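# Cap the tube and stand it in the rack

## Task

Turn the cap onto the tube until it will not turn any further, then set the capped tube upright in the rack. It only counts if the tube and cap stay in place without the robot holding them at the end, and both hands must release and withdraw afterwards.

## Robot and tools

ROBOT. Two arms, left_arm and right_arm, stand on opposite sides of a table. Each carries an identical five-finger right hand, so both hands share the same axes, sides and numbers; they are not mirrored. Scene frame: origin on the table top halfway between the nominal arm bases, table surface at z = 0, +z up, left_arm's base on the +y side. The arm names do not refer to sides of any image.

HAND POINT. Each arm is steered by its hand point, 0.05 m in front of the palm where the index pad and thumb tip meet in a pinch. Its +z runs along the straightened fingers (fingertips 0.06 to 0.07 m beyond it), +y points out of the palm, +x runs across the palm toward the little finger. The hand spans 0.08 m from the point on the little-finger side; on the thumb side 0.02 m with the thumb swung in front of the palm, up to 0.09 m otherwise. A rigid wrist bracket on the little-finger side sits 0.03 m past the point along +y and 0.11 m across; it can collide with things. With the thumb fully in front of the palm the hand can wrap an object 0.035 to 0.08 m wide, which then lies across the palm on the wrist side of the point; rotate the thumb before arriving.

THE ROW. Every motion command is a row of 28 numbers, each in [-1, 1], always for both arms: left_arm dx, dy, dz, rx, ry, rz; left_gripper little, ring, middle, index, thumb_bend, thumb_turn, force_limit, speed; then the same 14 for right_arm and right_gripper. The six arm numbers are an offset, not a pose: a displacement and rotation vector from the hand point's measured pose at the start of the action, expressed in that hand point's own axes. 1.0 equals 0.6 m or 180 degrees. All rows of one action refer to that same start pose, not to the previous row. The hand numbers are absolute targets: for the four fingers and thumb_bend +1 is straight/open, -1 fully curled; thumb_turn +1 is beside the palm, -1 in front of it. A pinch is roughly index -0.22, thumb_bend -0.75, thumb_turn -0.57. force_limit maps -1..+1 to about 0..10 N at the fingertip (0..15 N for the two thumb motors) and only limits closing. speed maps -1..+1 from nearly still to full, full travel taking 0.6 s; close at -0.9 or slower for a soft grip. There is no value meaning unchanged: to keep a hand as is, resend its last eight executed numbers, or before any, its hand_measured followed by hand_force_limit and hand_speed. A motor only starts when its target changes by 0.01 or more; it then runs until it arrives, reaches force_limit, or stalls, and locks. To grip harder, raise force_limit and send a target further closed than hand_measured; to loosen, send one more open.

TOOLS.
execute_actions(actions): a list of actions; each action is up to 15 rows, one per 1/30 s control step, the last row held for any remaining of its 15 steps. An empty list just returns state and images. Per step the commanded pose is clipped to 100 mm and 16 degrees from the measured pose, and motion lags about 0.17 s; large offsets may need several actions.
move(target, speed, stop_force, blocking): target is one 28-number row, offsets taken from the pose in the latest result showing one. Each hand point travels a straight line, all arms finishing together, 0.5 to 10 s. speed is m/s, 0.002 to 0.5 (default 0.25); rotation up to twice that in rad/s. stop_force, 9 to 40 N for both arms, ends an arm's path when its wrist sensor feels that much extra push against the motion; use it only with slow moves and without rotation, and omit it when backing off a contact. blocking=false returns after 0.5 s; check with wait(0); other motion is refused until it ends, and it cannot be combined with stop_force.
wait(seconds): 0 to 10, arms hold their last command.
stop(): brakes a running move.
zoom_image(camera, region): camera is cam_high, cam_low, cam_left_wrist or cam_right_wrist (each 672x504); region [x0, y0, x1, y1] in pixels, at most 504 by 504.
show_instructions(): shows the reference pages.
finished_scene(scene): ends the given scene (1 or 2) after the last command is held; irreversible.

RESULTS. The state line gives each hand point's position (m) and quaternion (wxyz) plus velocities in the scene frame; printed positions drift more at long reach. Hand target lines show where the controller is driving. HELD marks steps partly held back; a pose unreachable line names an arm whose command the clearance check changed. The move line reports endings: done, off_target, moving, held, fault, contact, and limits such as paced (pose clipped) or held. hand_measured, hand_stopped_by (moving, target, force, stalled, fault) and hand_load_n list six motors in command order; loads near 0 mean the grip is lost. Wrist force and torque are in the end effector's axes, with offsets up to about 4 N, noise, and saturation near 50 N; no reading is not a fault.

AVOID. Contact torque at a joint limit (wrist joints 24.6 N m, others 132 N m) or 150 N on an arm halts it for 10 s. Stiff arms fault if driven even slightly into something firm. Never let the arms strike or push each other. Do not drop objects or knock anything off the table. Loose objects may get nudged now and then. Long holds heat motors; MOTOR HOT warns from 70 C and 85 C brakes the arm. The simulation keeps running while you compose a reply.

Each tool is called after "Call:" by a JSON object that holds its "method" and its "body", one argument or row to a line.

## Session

Call:
{"method": "execute_actions", "body": {
  "actions": []
}}

Scene clock: 0.00 s.
left_arm: end_effector_position=(+0.2423, +0.4055, +0.4697) hand_measured=(+1.000, +1.000, +1.000, +1.000, +1.000, +1.000) hand_load_n=(+0.0, +0.0, +0.0, +0.0, +0.0, +0.0) hand_stopped_by=(target, target, target, target, target, target) hand_force_limit=0.00 hand_speed=-0.80 end_effector_quat_wxyz=(-0.006, +0.384, +0.923, +0.014) end_effector_velocity=(+0.000, -0.001, -0.000) end_effector_angular_velocity=(-0.002, -0.001, +0.000) | right_arm: end_effector_position=(+0.0985, -0.2523, +0.4728) hand_measured=(+1.000, +1.000, +1.000, +1.000, +1.000, +1.000) hand_load_n=(+0.0, +0.0, +0.0, +0.0, +0.0, +0.0) hand_stopped_by=(target, target, target, target, target, target) hand_force_limit=0.00 hand_speed=-0.80 end_effector_quat_wxyz=(-0.008, -0.299, +0.954, -0.006) end_effector_velocity=(-0.000, -0.000, +0.000) end_effector_angular_velocity=(-0.000, +0.000, -0.001)
Joint positions: left_arm=[ 0.531 -1.703  1.358  1.943  1.556 -1.862] | right_arm=[-1.208 -1.703  1.342  1.948  1.582 -1.861]
Joint velocities: left_arm=[ 0.     0.    -0.    -0.002 -0.    -0.   ] | right_arm=[-0.    -0.     0.     0.     0.     0.001]
Motor temperatures (°C, as the motors report them): left_arm=[30 29 31 41 36 37] | right_arm=[31 32 32 39 35 41]
Wrist force (N, on the end effector, along its own x y z axes, offset not removed): no reading
Wrist torque (N m, same axes, about the end effector's origin, offset not removed): no reading
Hand target (left_arm): +0.242, +0.406, +0.470; -0.006, +0.384, +0.923, +0.014
Hand target (right_arm): +0.099, -0.252, +0.473; -0.008, -0.299, +0.954, -0.006

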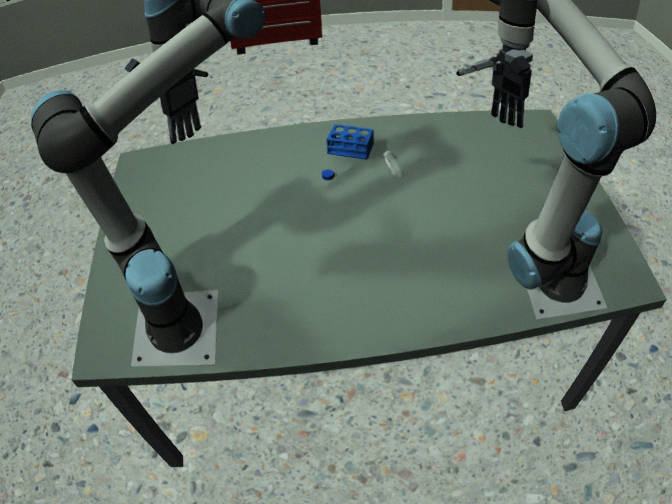

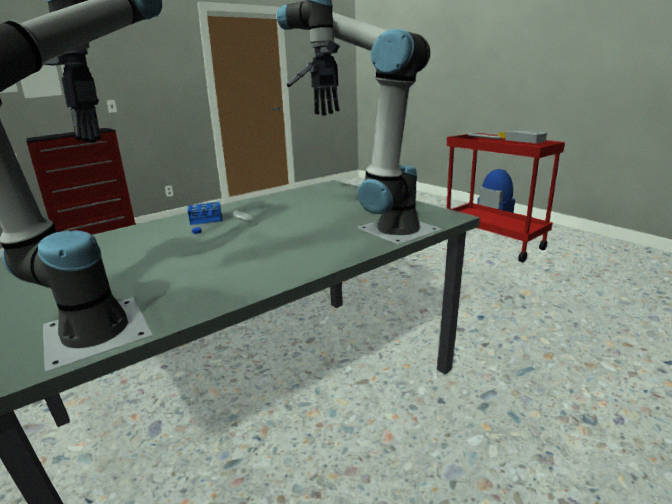

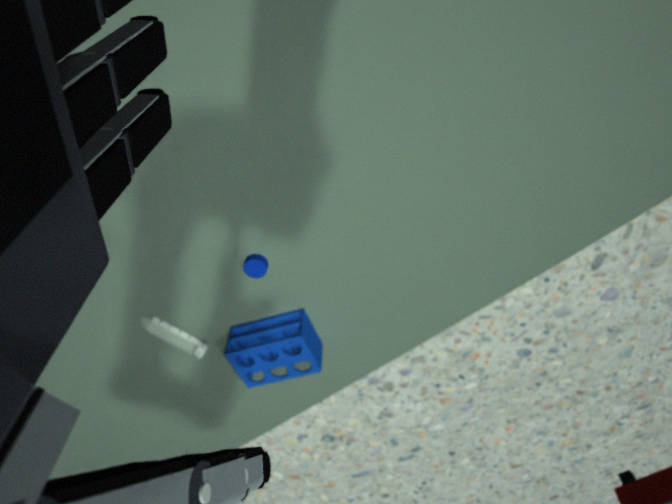

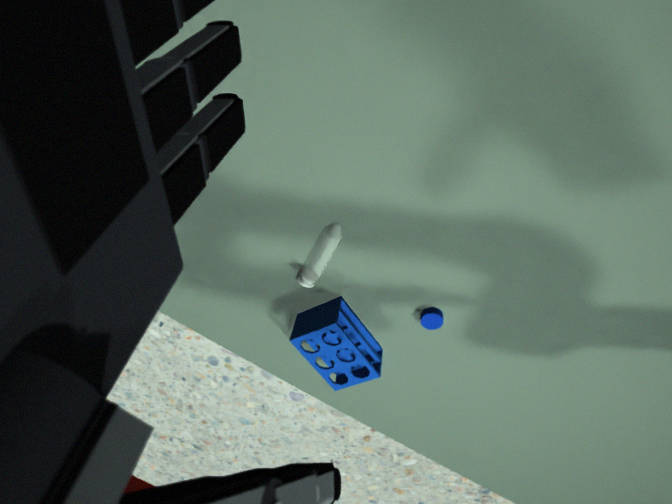

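Call:
{"method": "execute_actions", "body": {
  "actions": []
}}

Scene clock: 15.10 s.
left_arm: end_effector_position=(+0.2423, +0.4055, +0.4697) hand_measured=(+1.000, +1.000, +1.000, +1.000, +1.000, +1.000) hand_load_n=(+0.0, +0.0, +0.0, +0.0, +0.0, +0.0) hand_stopped_by=(target, target, target, target, target, target) hand_force_limit=0.00 hand_speed=-0.80 end_effector_quat_wxyz=(-0.006, +0.384, +0.923, +0.014) end_effector_velocity=(+0.000, +0.000, +0.000) end_effector_angular_velocity=(+0.001, +0.001, +0.001) | right_arm: end_effector_position=(+0.0985, -0.2523, +0.4728) hand_measured=(+1.000, +1.000, +1.000, +1.000, +1.000, +1.000) hand_load_n=(+0.0, +0.0, +0.0, +0.0, +0.0, +0.0) hand_stopped_by=(target, target, target, target, target, target) hand_force_limit=0.00 hand_speed=-0.80 end_effector_quat_wxyz=(-0.008, -0.299, +0.954, -0.006) end_effector_velocity=(+0.000, -0.000, -0.000) end_effector_angular_velocity=(+0.000, +0.000, -0.000)
Joint positions: left_arm=[ 0.531 -1.703  1.358  1.943  1.556 -1.862] | right_arm=[-1.208 -1.703  1.342  1.948  1.582 -1.861]
Joint velocities: left_arm=[ 0.001  0.001 -0.     0.001  0.     0.   ] | right_arm=[-0.001  0.    -0.     0.    -0.    -0.001]
Motor temperatures (°C, as the motors report them): left_arm=[30 29 31 41 36 37] | right_arm=[31 32 32 39 35 41]
Wrist force (N, on the end effector, along its own x y z axes, offset not removed): left_arm=[2.7 -0.1 1.0] | right_arm=[0.0 0.4 -0.4]
Wrist torque (N m, same axes, about the end effector's origin, offset not removed): left_arm=[-0.03 -0.59 0.25] | right_arm=[0.14 0.11 -0.06]
Hand target (left_arm): +0.242, +0.406, +0.470; -0.006, +0.384, +0.923, +0.014
Hand target (right_arm): +0.099, -0.252, +0.473; -0.008, -0.299, +0.954, -0.006

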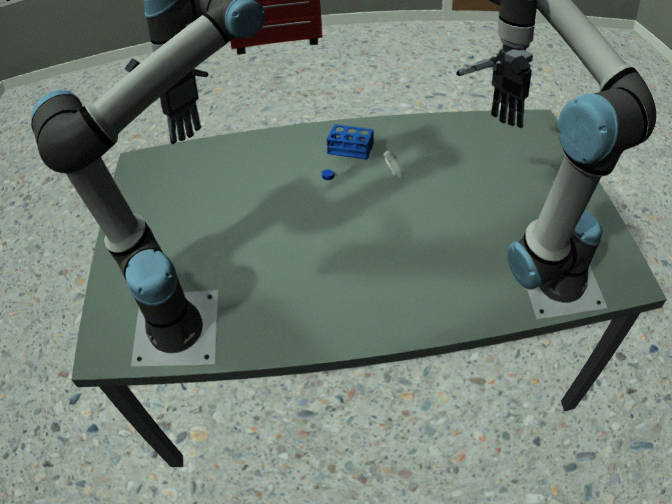

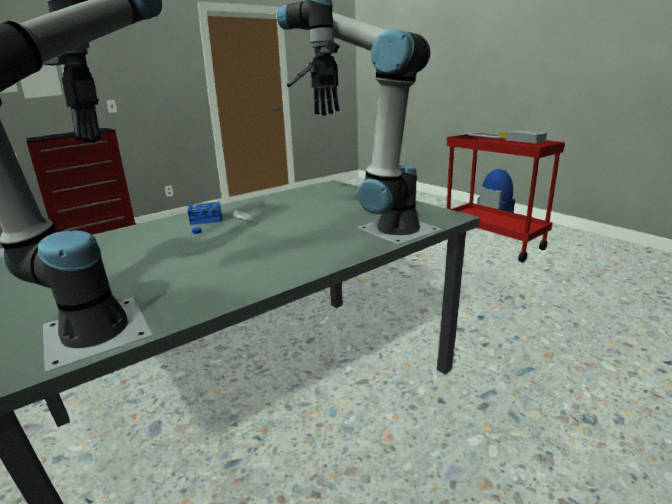

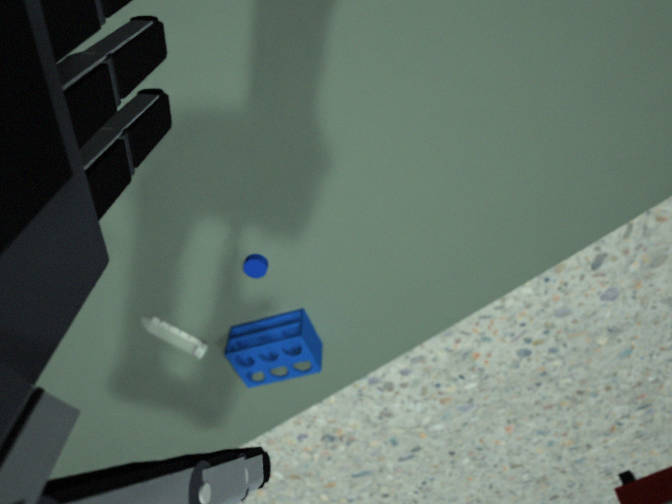

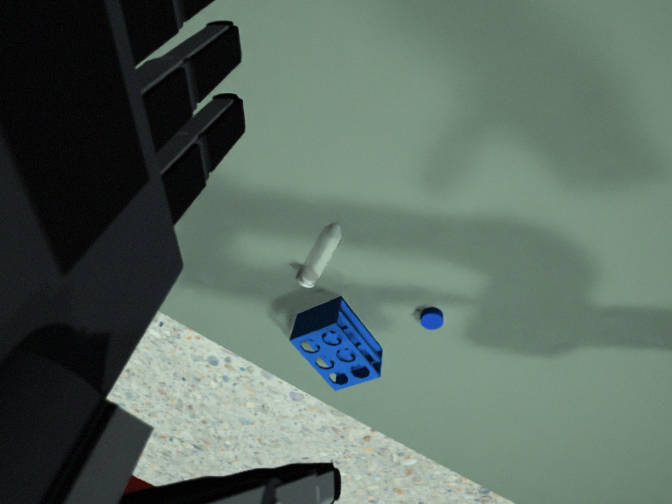

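Call:
{"method": "move", "body": {
  "target": [0,0,0,0,0,0,1,1,1,1,1,1,0,-0.8,-0.643,-0.183,0.45,0,0,0.13,1,1,0.4,0.4,-0.1,-0.8,0.3,0]
}}

Call:
{"method": "move", "body": {
  "target": [0,0,0,0,0,0,1,1,1,1,1,1,0,-0.8,0,0,0,0.31,0,0,1,1,0.4,0.4,-0.1,-0.8,0.3,0]
}}

Scene clock: 23.73 s.
left_arm: end_effector_position=(+0.2423, +0.4055, +0.4697) hand_measured=(+1.000, +1.000, +1.000, +1.000, +1.000, +1.000) hand_load_n=(+0.0, +0.0, +0.0, +0.0, +0.0, +0.0) hand_stopped_by=(target, target, target, target, target, target) hand_force_limit=0.00 hand_speed=-0.80 end_effector_quat_wxyz=(-0.006, +0.384, +0.923, +0.014) end_effector_velocity=(+0.000, -0.000, -0.000) end_effector_angular_velocity=(-0.000, -0.000, -0.000) | right_arm: end_effector_position=(+0.4747, -0.1275, +0.1962) hand_measured=(+1.000, +1.000, +0.400, +0.400, -0.100, -0.800) hand_load_n=(+0.0, +0.0, +0.0, +0.0, +0.0, +0.0) hand_stopped_by=(target, target, target, target, target, target) hand_force_limit=0.30 hand_speed=0.00 end_effector_quat_wxyz=(-0.007, -0.099, +0.995, -0.007) end_effector_velocity=(+0.001, +0.002, -0.001) end_effector_angular_velocity=(-0.001, +0.001, +0.001)
Joint positions: left_arm=[ 0.531 -1.703  1.358  1.943  1.556 -1.862] | right_arm=[-1.188 -0.809  0.871  1.525  1.581 -1.433]
Joint velocities: left_arm=[-0.     0.    -0.    -0.001 -0.    -0.   ] | right_arm=[ 0.002  0.008 -0.012  0.005  0.001  0.002]
Motor temperatures (°C, as the motors report them): left_arm=[30 29 31 41 36 37] | right_arm=[31 32 32 39 35 41]
Wrist force (N, on the end effector, along its own x y z axes, offset not removed): left_arm=[3.5 1.2 0.3] | right_arm=[-0.1 0.9 1.0]
Wrist torque (N m, same axes, about the end effector's origin, offset not removed): left_arm=[0.26 -0.78 0.35] | right_arm=[0.23 0.00 0.00]
Hand target (left_arm): +0.242, +0.406, +0.470; -0.006, +0.384, +0.923, +0.014
Hand target (right_arm): +0.475, -0.127, +0.196; -0.007, -0.099, +0.995, -0.007
Off the commanded pose (left_arm): 0.000 m, 0 deg.
Off the commanded pose (right_arm): 0.001 m, 0 deg.
move: done

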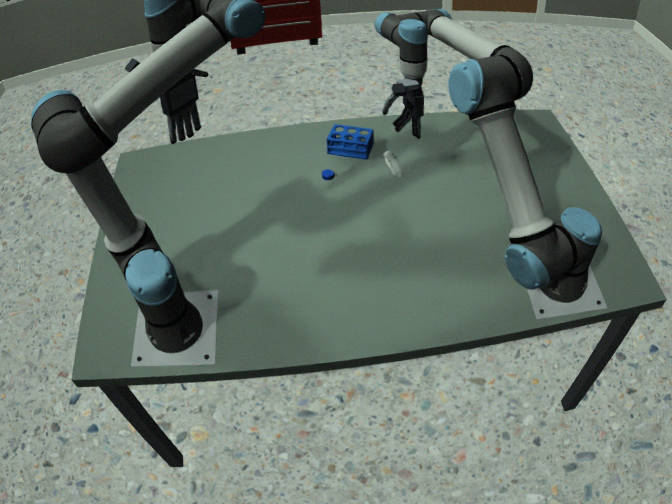

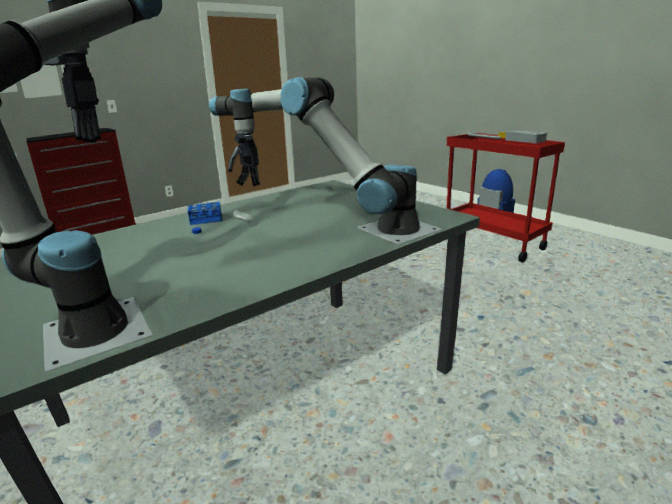

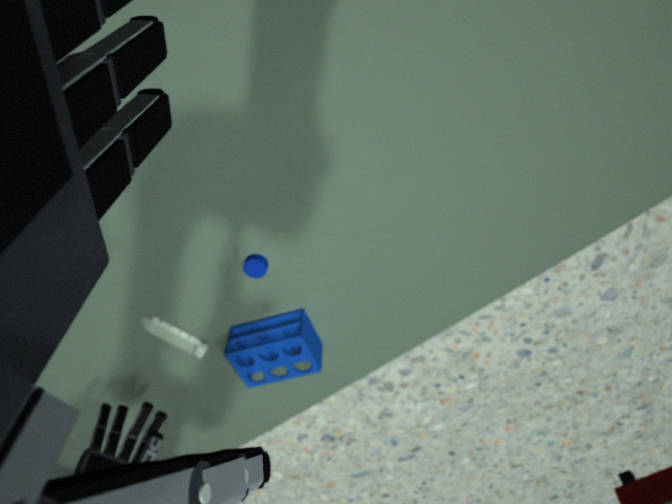

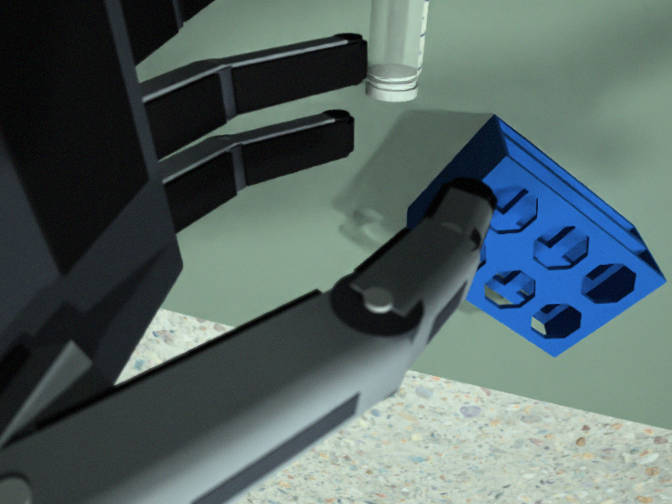

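Scene clock: 26.00 s.
left_arm: end_effector_position=(+0.2423, +0.4055, +0.4697) hand_measured=(+1.000, +1.000, +1.000, +1.000, +1.000, +1.000) hand_load_n=(+0.0, +0.0, +0.0, +0.0, +0.0, +0.0) hand_stopped_by=(target, target, target, target, target, target) hand_force_limit=0.00 hand_speed=-0.80 end_effector_quat_wxyz=(-0.006, +0.384, +0.923, +0.014) end_effector_velocity=(-0.000, +0.001, +0.001) end_effector_angular_velocity=(-0.001, -0.001, +0.000) | right_arm: end_effector_position=(+0.4747, -0.1269, +0.1963) hand_measured=(+1.000, +1.000, +0.400, +0.400, -0.100, -0.800) hand_load_n=(+0.0, +0.0, +0.0, +0.0, +0.0, +0.0) hand_stopped_by=(target, target, target, target, target, target) hand_force_limit=0.30 hand_speed=0.00 end_effector_quat_wxyz=(+0.030, -0.099, +0.940, -0.325) end_effector_velocity=(+0.001, -0.001, -0.000) end_effector_angular_velocity=(+0.000, -0.001, -0.003)
Joint positions: left_arm=[ 0.531 -1.703  1.358  1.943  1.556 -1.862] | right_arm=[-0.932 -0.543  0.492  1.915  2.176 -1.095]
Joint velocities: left_arm=[ 0.    -0.002 -0.     0.001 -0.    -0.   ] | right_arm=[-0.002  0.     0.    -0.001  0.     0.001]
Motor temperatures (°C, as the motors report them): left_arm=[30 29 31 41 36 37] | right_arm=[31 32 32 39 35 41]
Wrist force (N, on the end effector, along its own x y z axes, offset not removed): left_arm=[1.6 1.5 0.1] | right_arm=[0.9 2.3 0.5]
Wrist torque (N m, same axes, about the end effector's origin, offset not removed): left_arm=[0.25 -0.41 0.25] | right_arm=[0.35 -0.07 0.13]
Hand target (left_arm): +0.242, +0.406, +0.470; -0.006, +0.384, +0.923, +0.014
Hand target (right_arm): +0.475, -0.127, +0.196; +0.030, -0.099, +0.940, -0.325
Off the commanded pose (left_arm): 0.000 m, 0 deg.
Off the commanded pose (right_arm): 0.001 m, 18 deg; orientation clipped at the last step of the last action.
move: held (right_arm); limits=paced,held; held on 22 of 68 steps (right_arm), including the last (right_arm)
pose unreachable (right arm): on one or more control steps of this call, first in action 0 (counted from 0), this arm could not follow its commanded pose, so it was not sent that pose on those steps. On the call's last step it was still not sent that pose. It may still have moved: this result reports where it is.
cause: the commanded pose would bring two parts of the arm too close to each other (joints 4 (wrist 1) to 6 (wrist 3) lie between them).

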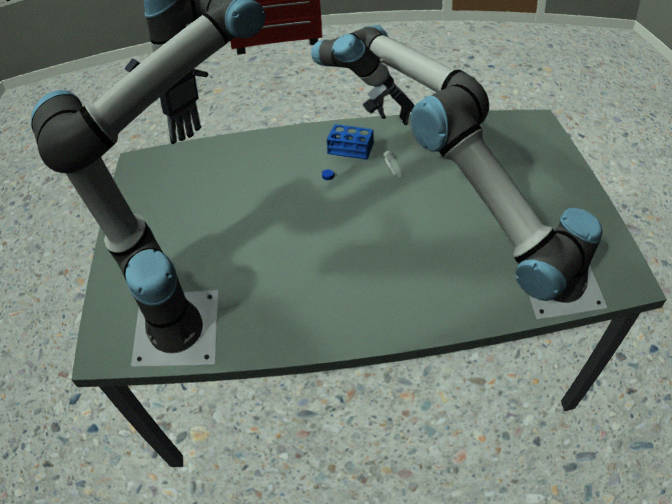

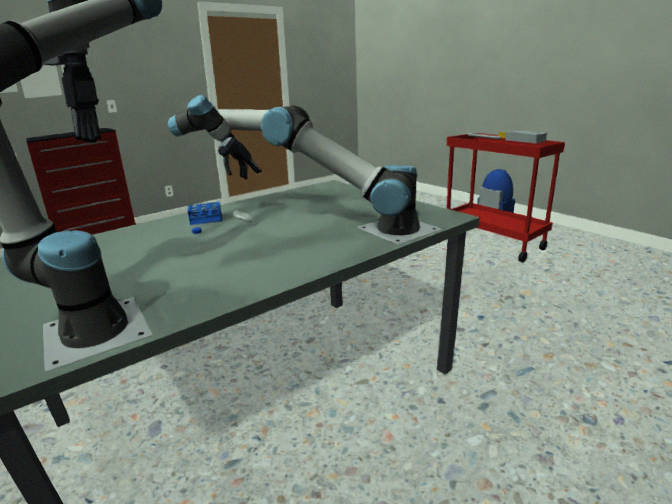

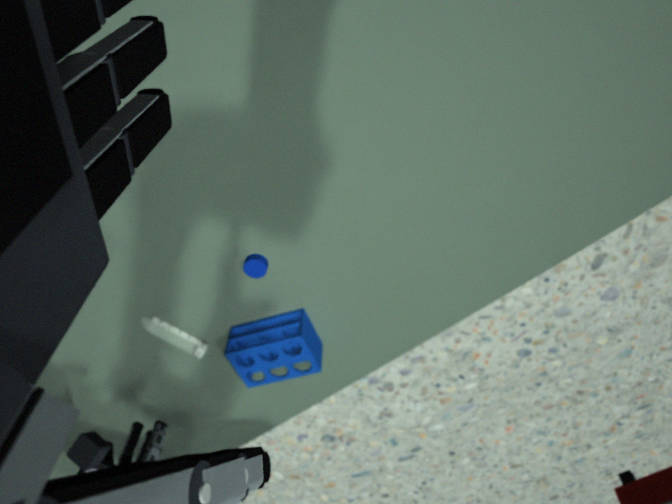

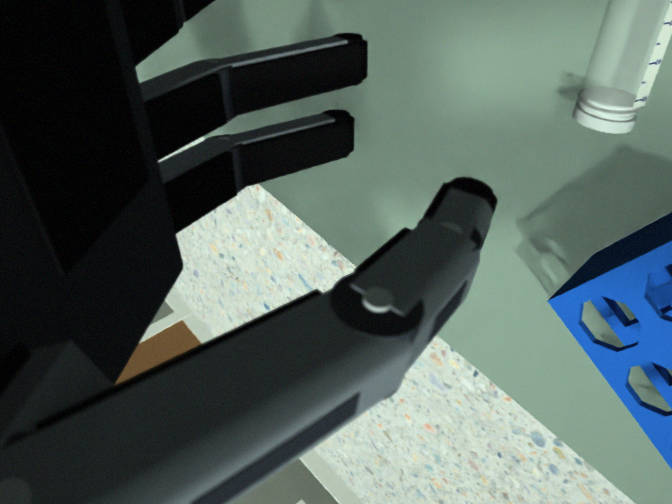

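Call:
{"method": "move", "body": {
  "target": [0,0,0,0,0,-0.295,1,1,0.4,0.4,-0.1,-0.8,0.3,0,0.4,-0.2,-0.05,-0.21,0,0,1,1,0.4,0.4,-0.1,-0.8,0.3,0]
}}

Call:
{"method": "move", "body": {
  "target": [-0.28,-0.9,0.53,0.31,0,0,1,1,0.4,0.4,-0.1,-0.8,0.3,0,0,0,0,0,0,0,1,1,0.4,0.4,-0.1,-0.8,0.3,0]
}}

Scene clock: 38.57 s.
left_arm: end_effector_position=(+0.2423, +0.4055, +0.4698) hand_measured=(+1.000, +1.000, +0.400, +0.400, -0.100, -0.800) hand_load_n=(+0.0, +0.0, +0.0, +0.0, +0.0, +0.0) hand_stopped_by=(target, target, target, target, target, target) hand_force_limit=0.30 hand_speed=0.00 end_effector_quat_wxyz=(-0.001, +0.069, -0.997, -0.015) end_effector_velocity=(+0.000, +0.000, -0.000) end_effector_angular_velocity=(+0.002, +0.001, +0.001) | right_arm: end_effector_position=(+0.2562, -0.2499, +0.2957) hand_measured=(+1.000, +1.000, +0.400, +0.400, -0.100, -0.800) hand_load_n=(+0.0, +0.0, +0.0, +0.0, +0.0, +0.0) hand_stopped_by=(target, target, target, target, target, target) hand_force_limit=0.30 hand_speed=0.00 end_effector_quat_wxyz=(-0.003, -0.104, +0.995, -0.003) end_effector_velocity=(-0.002, -0.001, +0.000) end_effector_angular_velocity=(+0.012, +0.001, +0.003)
Joint positions: left_arm=[ 0.592 -1.55   1.218  1.929  1.554 -2.728] | right_arm=[-1.325 -1.498  1.602  1.474  1.576 -1.578]
Joint velocities: left_arm=[ 0.001  0.001  0.     0.001 -0.    -0.   ] | right_arm=[-0.012 -0.008  0.01  -0.003 -0.012 -0.014]
Motor temperatures (°C, as the motors report them): left_arm=[30 29 31 41 36 37] | right_arm=[31 32 32 39 35 41]
Wrist force (N, on the end effector, along its own x y z axes, offset not removed): left_arm=[1.3 0.7 -0.1] | right_arm=[0.8 0.4 0.0]
Wrist torque (N m, same axes, about the end effector's origin, offset not removed): left_arm=[0.24 -0.34 0.16] | right_arm=[0.15 -0.04 0.00]
Hand target (left_arm): +0.242, +0.406, +0.470; +0.001, -0.069, +0.997, +0.015
Hand target (right_arm): +0.256, -0.250, +0.296; -0.003, -0.104, +0.995, -0.002
Off the commanded pose (left_arm): 0.000 m, 0 deg.
Off the commanded pose (right_arm): 0.001 m, 0 deg.
move: done; limits=paced

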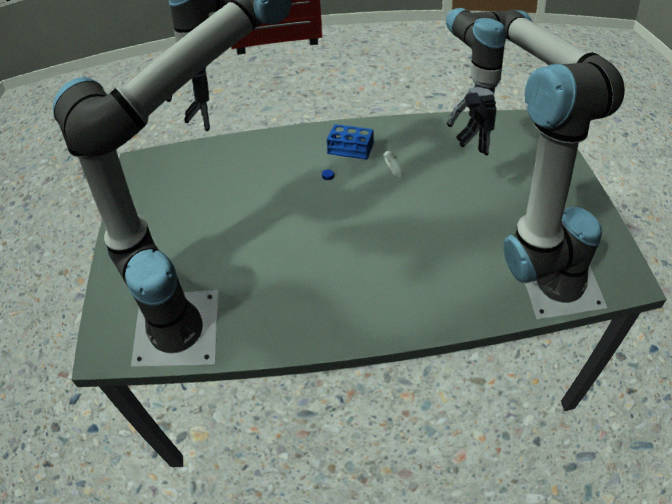

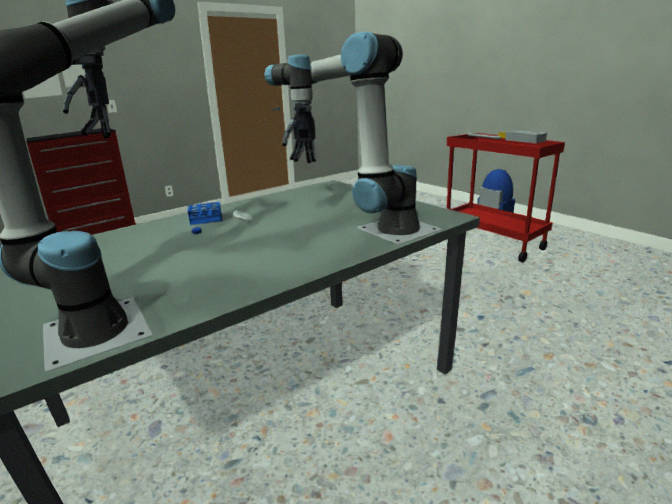

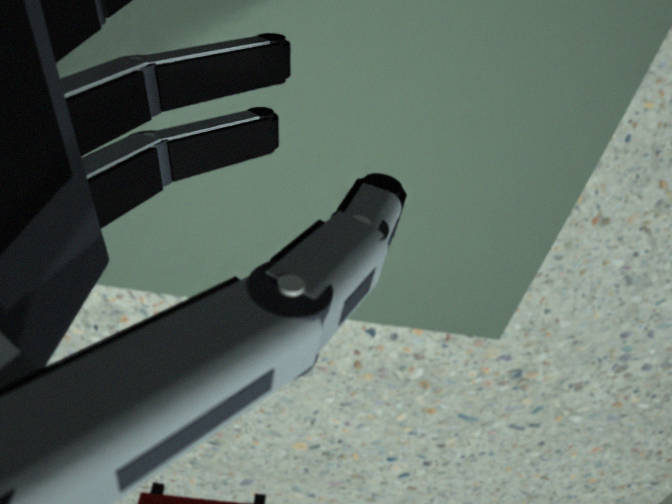

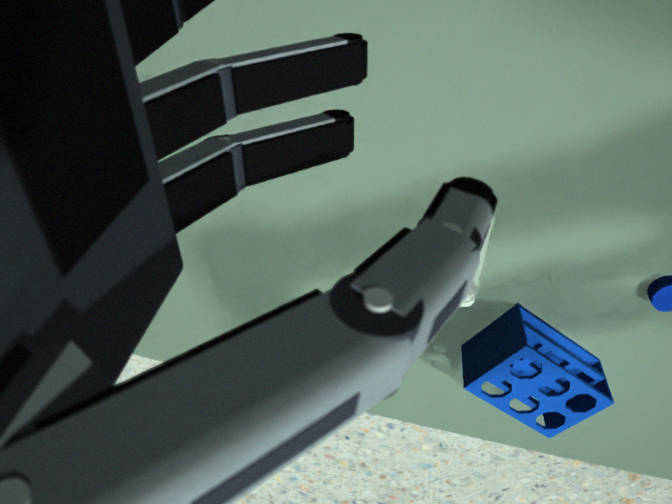

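Scene clock: 41.80 s.
left_arm: end_effector_position=(+0.4834, -0.0964, +0.1369) hand_measured=(+1.000, +1.000, +0.400, +0.400, -0.100, -0.800) hand_load_n=(+0.0, +0.0, +0.0, +0.0, +0.0, +0.0) hand_stopped_by=(target, target, target, target, target, target) hand_force_limit=0.30 hand_speed=0.00 end_effector_quat_wxyz=(-0.034, +0.061, -0.889, +0.453) end_effector_velocity=(+0.002, -0.001, -0.001) end_effector_angular_velocity=(-0.002, +0.000, +0.001) | right_arm: end_effector_position=(+0.2562, -0.2499, +0.2957) hand_measured=(+1.000, +1.000, +0.400, +0.400, -0.100, -0.800) hand_load_n=(+0.0, +0.0, +0.0, +0.0, +0.0, +0.0) hand_stopped_by=(target, target, target, target, target, target) hand_force_limit=0.30 hand_speed=0.00 end_effector_quat_wxyz=(-0.003, -0.104, +0.995, -0.003) end_effector_velocity=(+0.000, -0.000, +0.000) end_effector_angular_velocity=(-0.000, +0.001, -0.002)
Joint positions: left_arm=[ 0.651 -0.781  0.915  0.549  1.945 -2.847] | right_arm=[-1.325 -1.498  1.602  1.474  1.576 -1.578]
Joint velocities: left_arm=[ 0.002  0.005 -0.006 -0.     0.001 -0.001] | right_arm=[-0.001  0.    -0.     0.001  0.     0.   ]
Motor temperatures (°C, as the motors report them): left_arm=[30 29 31 41 36 37] | right_arm=[31 32 32 39 35 41]
Wrist force (N, on the end effector, along its own x y z axes, offset not removed): left_arm=[3.3 -0.1 0.8] | right_arm=[0.6 1.3 0.2]
Wrist torque (N m, same axes, about the end effector's origin, offset not removed): left_arm=[-0.03 -0.71 0.22] | right_arm=[0.23 0.01 0.12]
Hand target (left_arm): +0.483, -0.097, +0.137; +0.034, -0.061, +0.889, -0.453
Hand target (right_arm): +0.256, -0.250, +0.296; -0.003, -0.104, +0.995, -0.003
Off the commanded pose (left_arm): 0.001 m, 0 deg.
Off the commanded pose (right_arm): 0.000 m, 0 deg.
move: done

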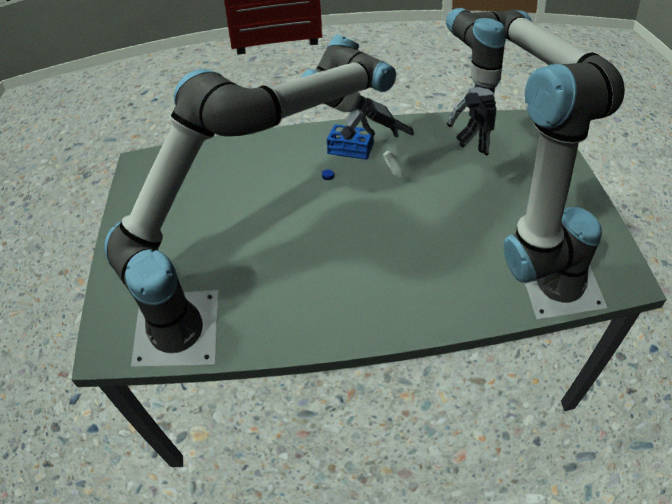

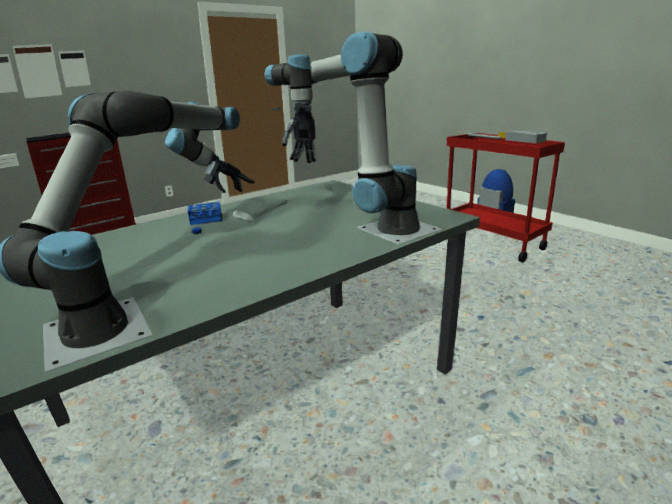

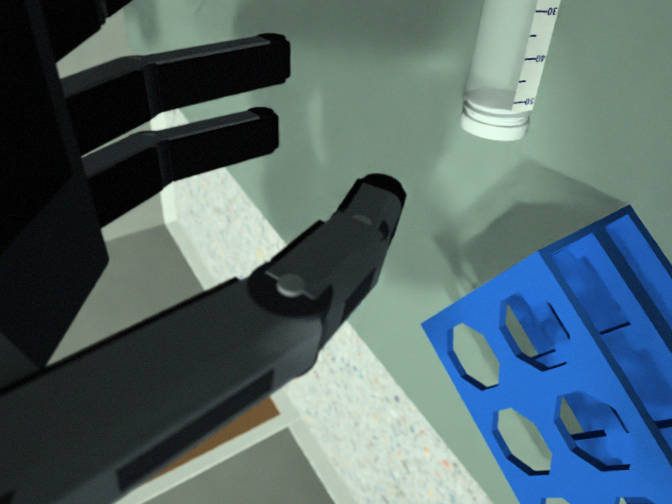

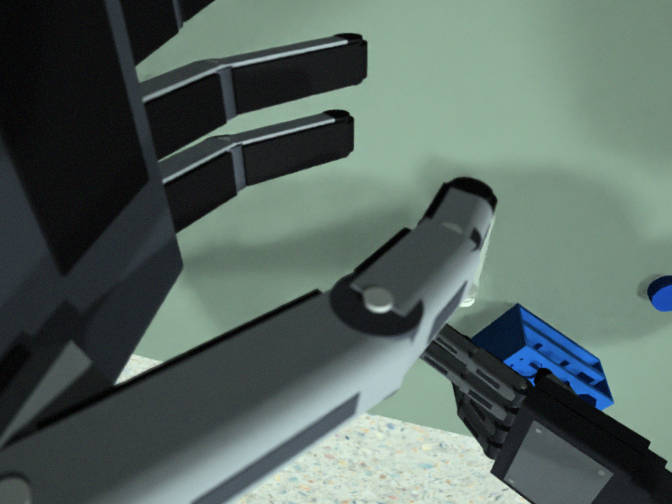

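Call:
{"method": "move", "body": {
  "target": [0.08,0.061,0.086,0,0,0,1,1,0.4,0.4,-0.1,-0.8,0.3,0,0,0,0,0,0,0,1,1,0.4,0.4,-0.1,-0.8,0.3,0],
  "speed": 0.1
}}

Scene clock: 47.50 s.
left_arm: end_effector_position=(+0.4391, -0.1231, +0.0770) hand_measured=(+1.000, +1.000, +0.400, +0.400, -0.100, -0.800) hand_load_n=(+0.0, +0.0, +0.0, +0.0, +0.0, +0.0) hand_stopped_by=(target, target, target, target, target, target) hand_force_limit=0.30 hand_speed=0.00 end_effector_quat_wxyz=(-0.034, +0.061, -0.889, +0.453) end_effector_velocity=(-0.001, -0.000, -0.002) end_effector_angular_velocity=(-0.000, +0.000, +0.001) | right_arm: end_effector_position=(+0.2562, -0.2499, +0.2957) hand_measured=(+1.000, +1.000, +0.400, +0.400, -0.100, -0.800) hand_load_n=(+0.0, +0.0, +0.0, +0.0, +0.0, +0.0) hand_stopped_by=(target, target, target, target, target, target) hand_force_limit=0.30 hand_speed=0.00 end_effector_quat_wxyz=(-0.003, -0.104, +0.995, -0.003) end_effector_velocity=(+0.000, -0.000, -0.000) end_effector_angular_velocity=(+0.000, +0.001, -0.001)
Joint positions: left_arm=[ 0.567 -0.785  1.075  0.374  1.88  -2.902] | right_arm=[-1.325 -1.498  1.602  1.474  1.576 -1.578]
Joint velocities: left_arm=[-0.002  0.001  0.004 -0.005 -0.002 -0.001] | right_arm=[-0.  0. -0.  0. -0.  0.]
Motor temperatures (°C, as the motors report them): left_arm=[30 29 31 41 36 37] | right_arm=[31 32 32 39 35 41]
Wrist force (N, on the end effector, along its own x y z axes, offset not removed): left_arm=[2.7 2.8 0.6] | right_arm=[-0.7 1.2 -1.1]
Wrist torque (N m, same axes, about the end effector's origin, offset not removed): left_arm=[0.50 -0.64 0.20] | right_arm=[0.31 0.14 0.04]
Hand target (left_arm): +0.439, -0.123, +0.077; +0.034, -0.061, +0.889, -0.453
Hand target (right_arm): +0.256, -0.250, +0.296; -0.003, -0.104, +0.995, -0.003
Off the commanded pose (left_arm): 0.000 m, 0 deg.
Off the commanded pose (right_arm): 0.000 m, 0 deg.
move: done

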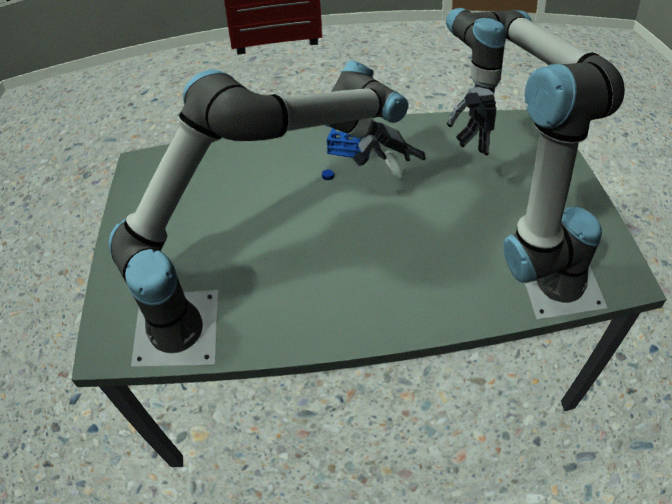

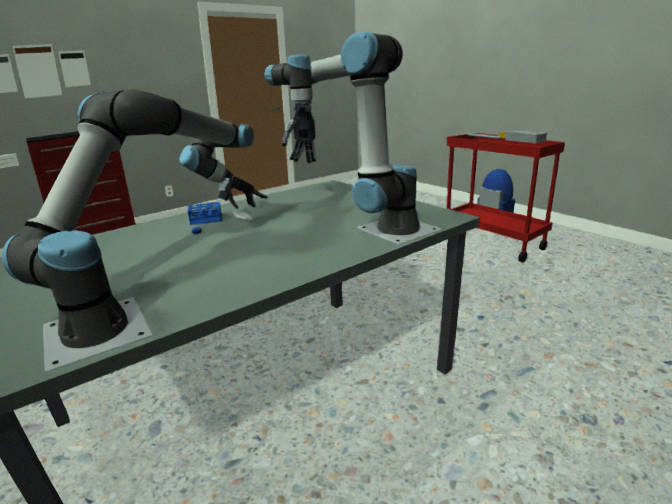

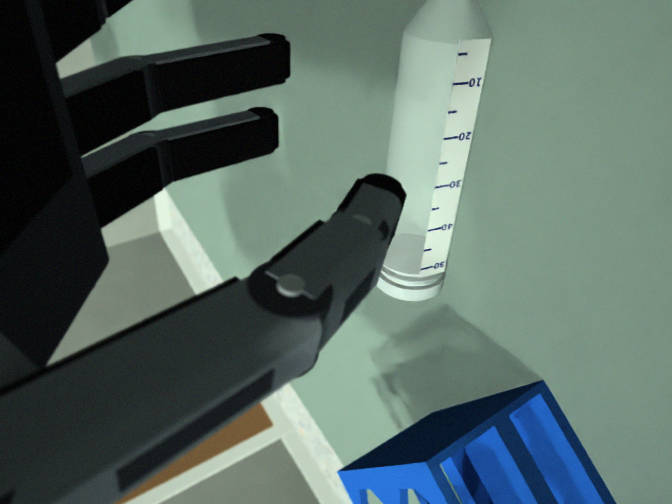

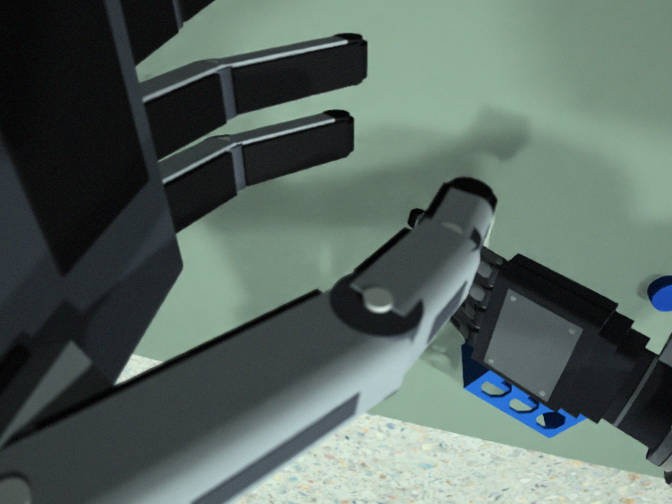

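Call:
{"method": "move", "body": {
  "target": [-0.02,0.04,0.03,0,0,0,1,1,0.4,0.4,-0.1,-0.8,0.3,0,0,0,0,0,0,0,1,1,0.4,0.4,-0.1,-0.8,0.3,0],
  "speed": 0.04
}}

Call:
{"method": "zoom_image", "body": {
  "camera": "cam_high",
  "region": [310,100,470,220]
}}

Scene clock: 52.47 s.
left_arm: end_effector_position=(+0.4511, -0.1220, +0.0472) hand_measured=(+1.000, +1.000, +0.400, +0.400, -0.100, -0.800) hand_load_n=(+0.0, +0.0, +0.0, +0.0, +0.0, +0.0) hand_stopped_by=(target, target, target, target, target, target) hand_force_limit=0.30 hand_speed=0.00 end_effector_quat_wxyz=(-0.034, +0.061, -0.889, +0.453) end_effector_velocity=(+0.002, -0.000, -0.001) end_effector_angular_velocity=(-0.002, -0.001, +0.001) | right_arm: end_effector_position=(+0.2562, -0.2499, +0.2957) hand_measured=(+1.000, +1.000, +0.400, +0.400, -0.100, -0.800) hand_load_n=(+0.0, +0.0, +0.0, +0.0, +0.0, +0.0) hand_stopped_by=(target, target, target, target, target, target) hand_force_limit=0.30 hand_speed=0.00 end_effector_quat_wxyz=(-0.003, -0.104, +0.995, -0.003) end_effector_velocity=(+0.001, -0.000, -0.000) end_effector_angular_velocity=(+0.000, -0.001, -0.002)
Joint positions: left_arm=[ 0.585 -0.741  1.074  0.334  1.894 -2.89 ] | right_arm=[-1.325 -1.498  1.602  1.474  1.576 -1.578]
Joint velocities: left_arm=[ 0.002  0.002 -0.001 -0.004  0.001  0.001] | right_arm=[-0.002 -0.     0.    -0.001  0.     0.   ]
Motor temperatures (°C, as the motors report them): left_arm=[30 29 31 41 36 37] | right_arm=[31 32 32 39 35 41]
Wrist force (N, on the end effector, along its own x y z axes, offset not removed): left_arm=[3.7 1.7 1.1] | right_arm=[0.1 1.5 -0.6]
Wrist torque (N m, same axes, about the end effector's origin, offset not removed): left_arm=[0.29 -0.73 0.40] | right_arm=[0.31 0.02 0.04]
Hand target (left_arm): +0.451, -0.122, +0.047; +0.034, -0.061, +0.889, -0.453
Hand target (right_arm): +0.256, -0.250, +0.296; -0.003, -0.104, +0.995, -0.003
Off the commanded pose (left_arm): 0.000 m, 0 deg.
Off the commanded pose (right_arm): 0.000 m, 0 deg.
move: done

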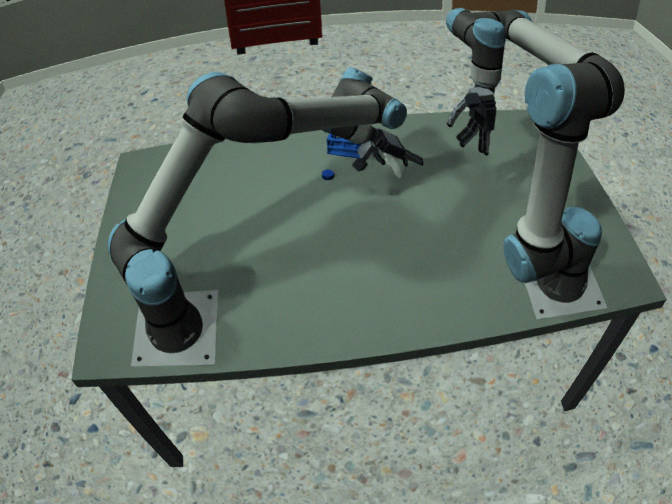

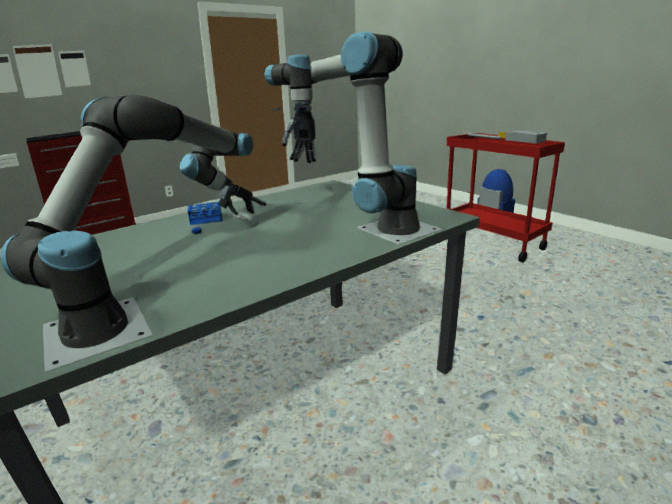

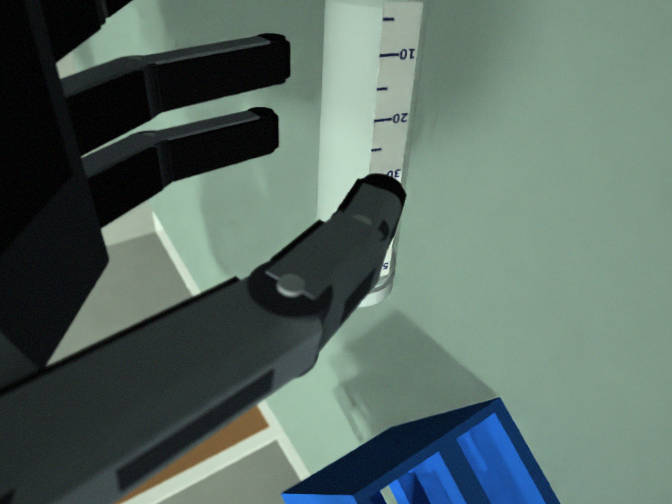

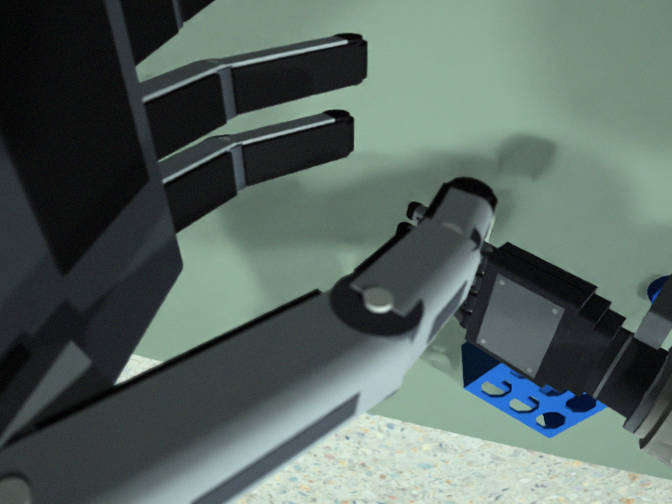

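Region (310, 100, 470, 220) of cam_high's 672x504 image, scaled by 3.150, with more detail than that image has; it fills the top 378 rows of this view, and the rest is white.

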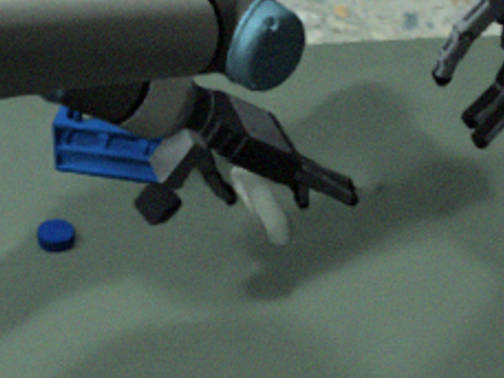

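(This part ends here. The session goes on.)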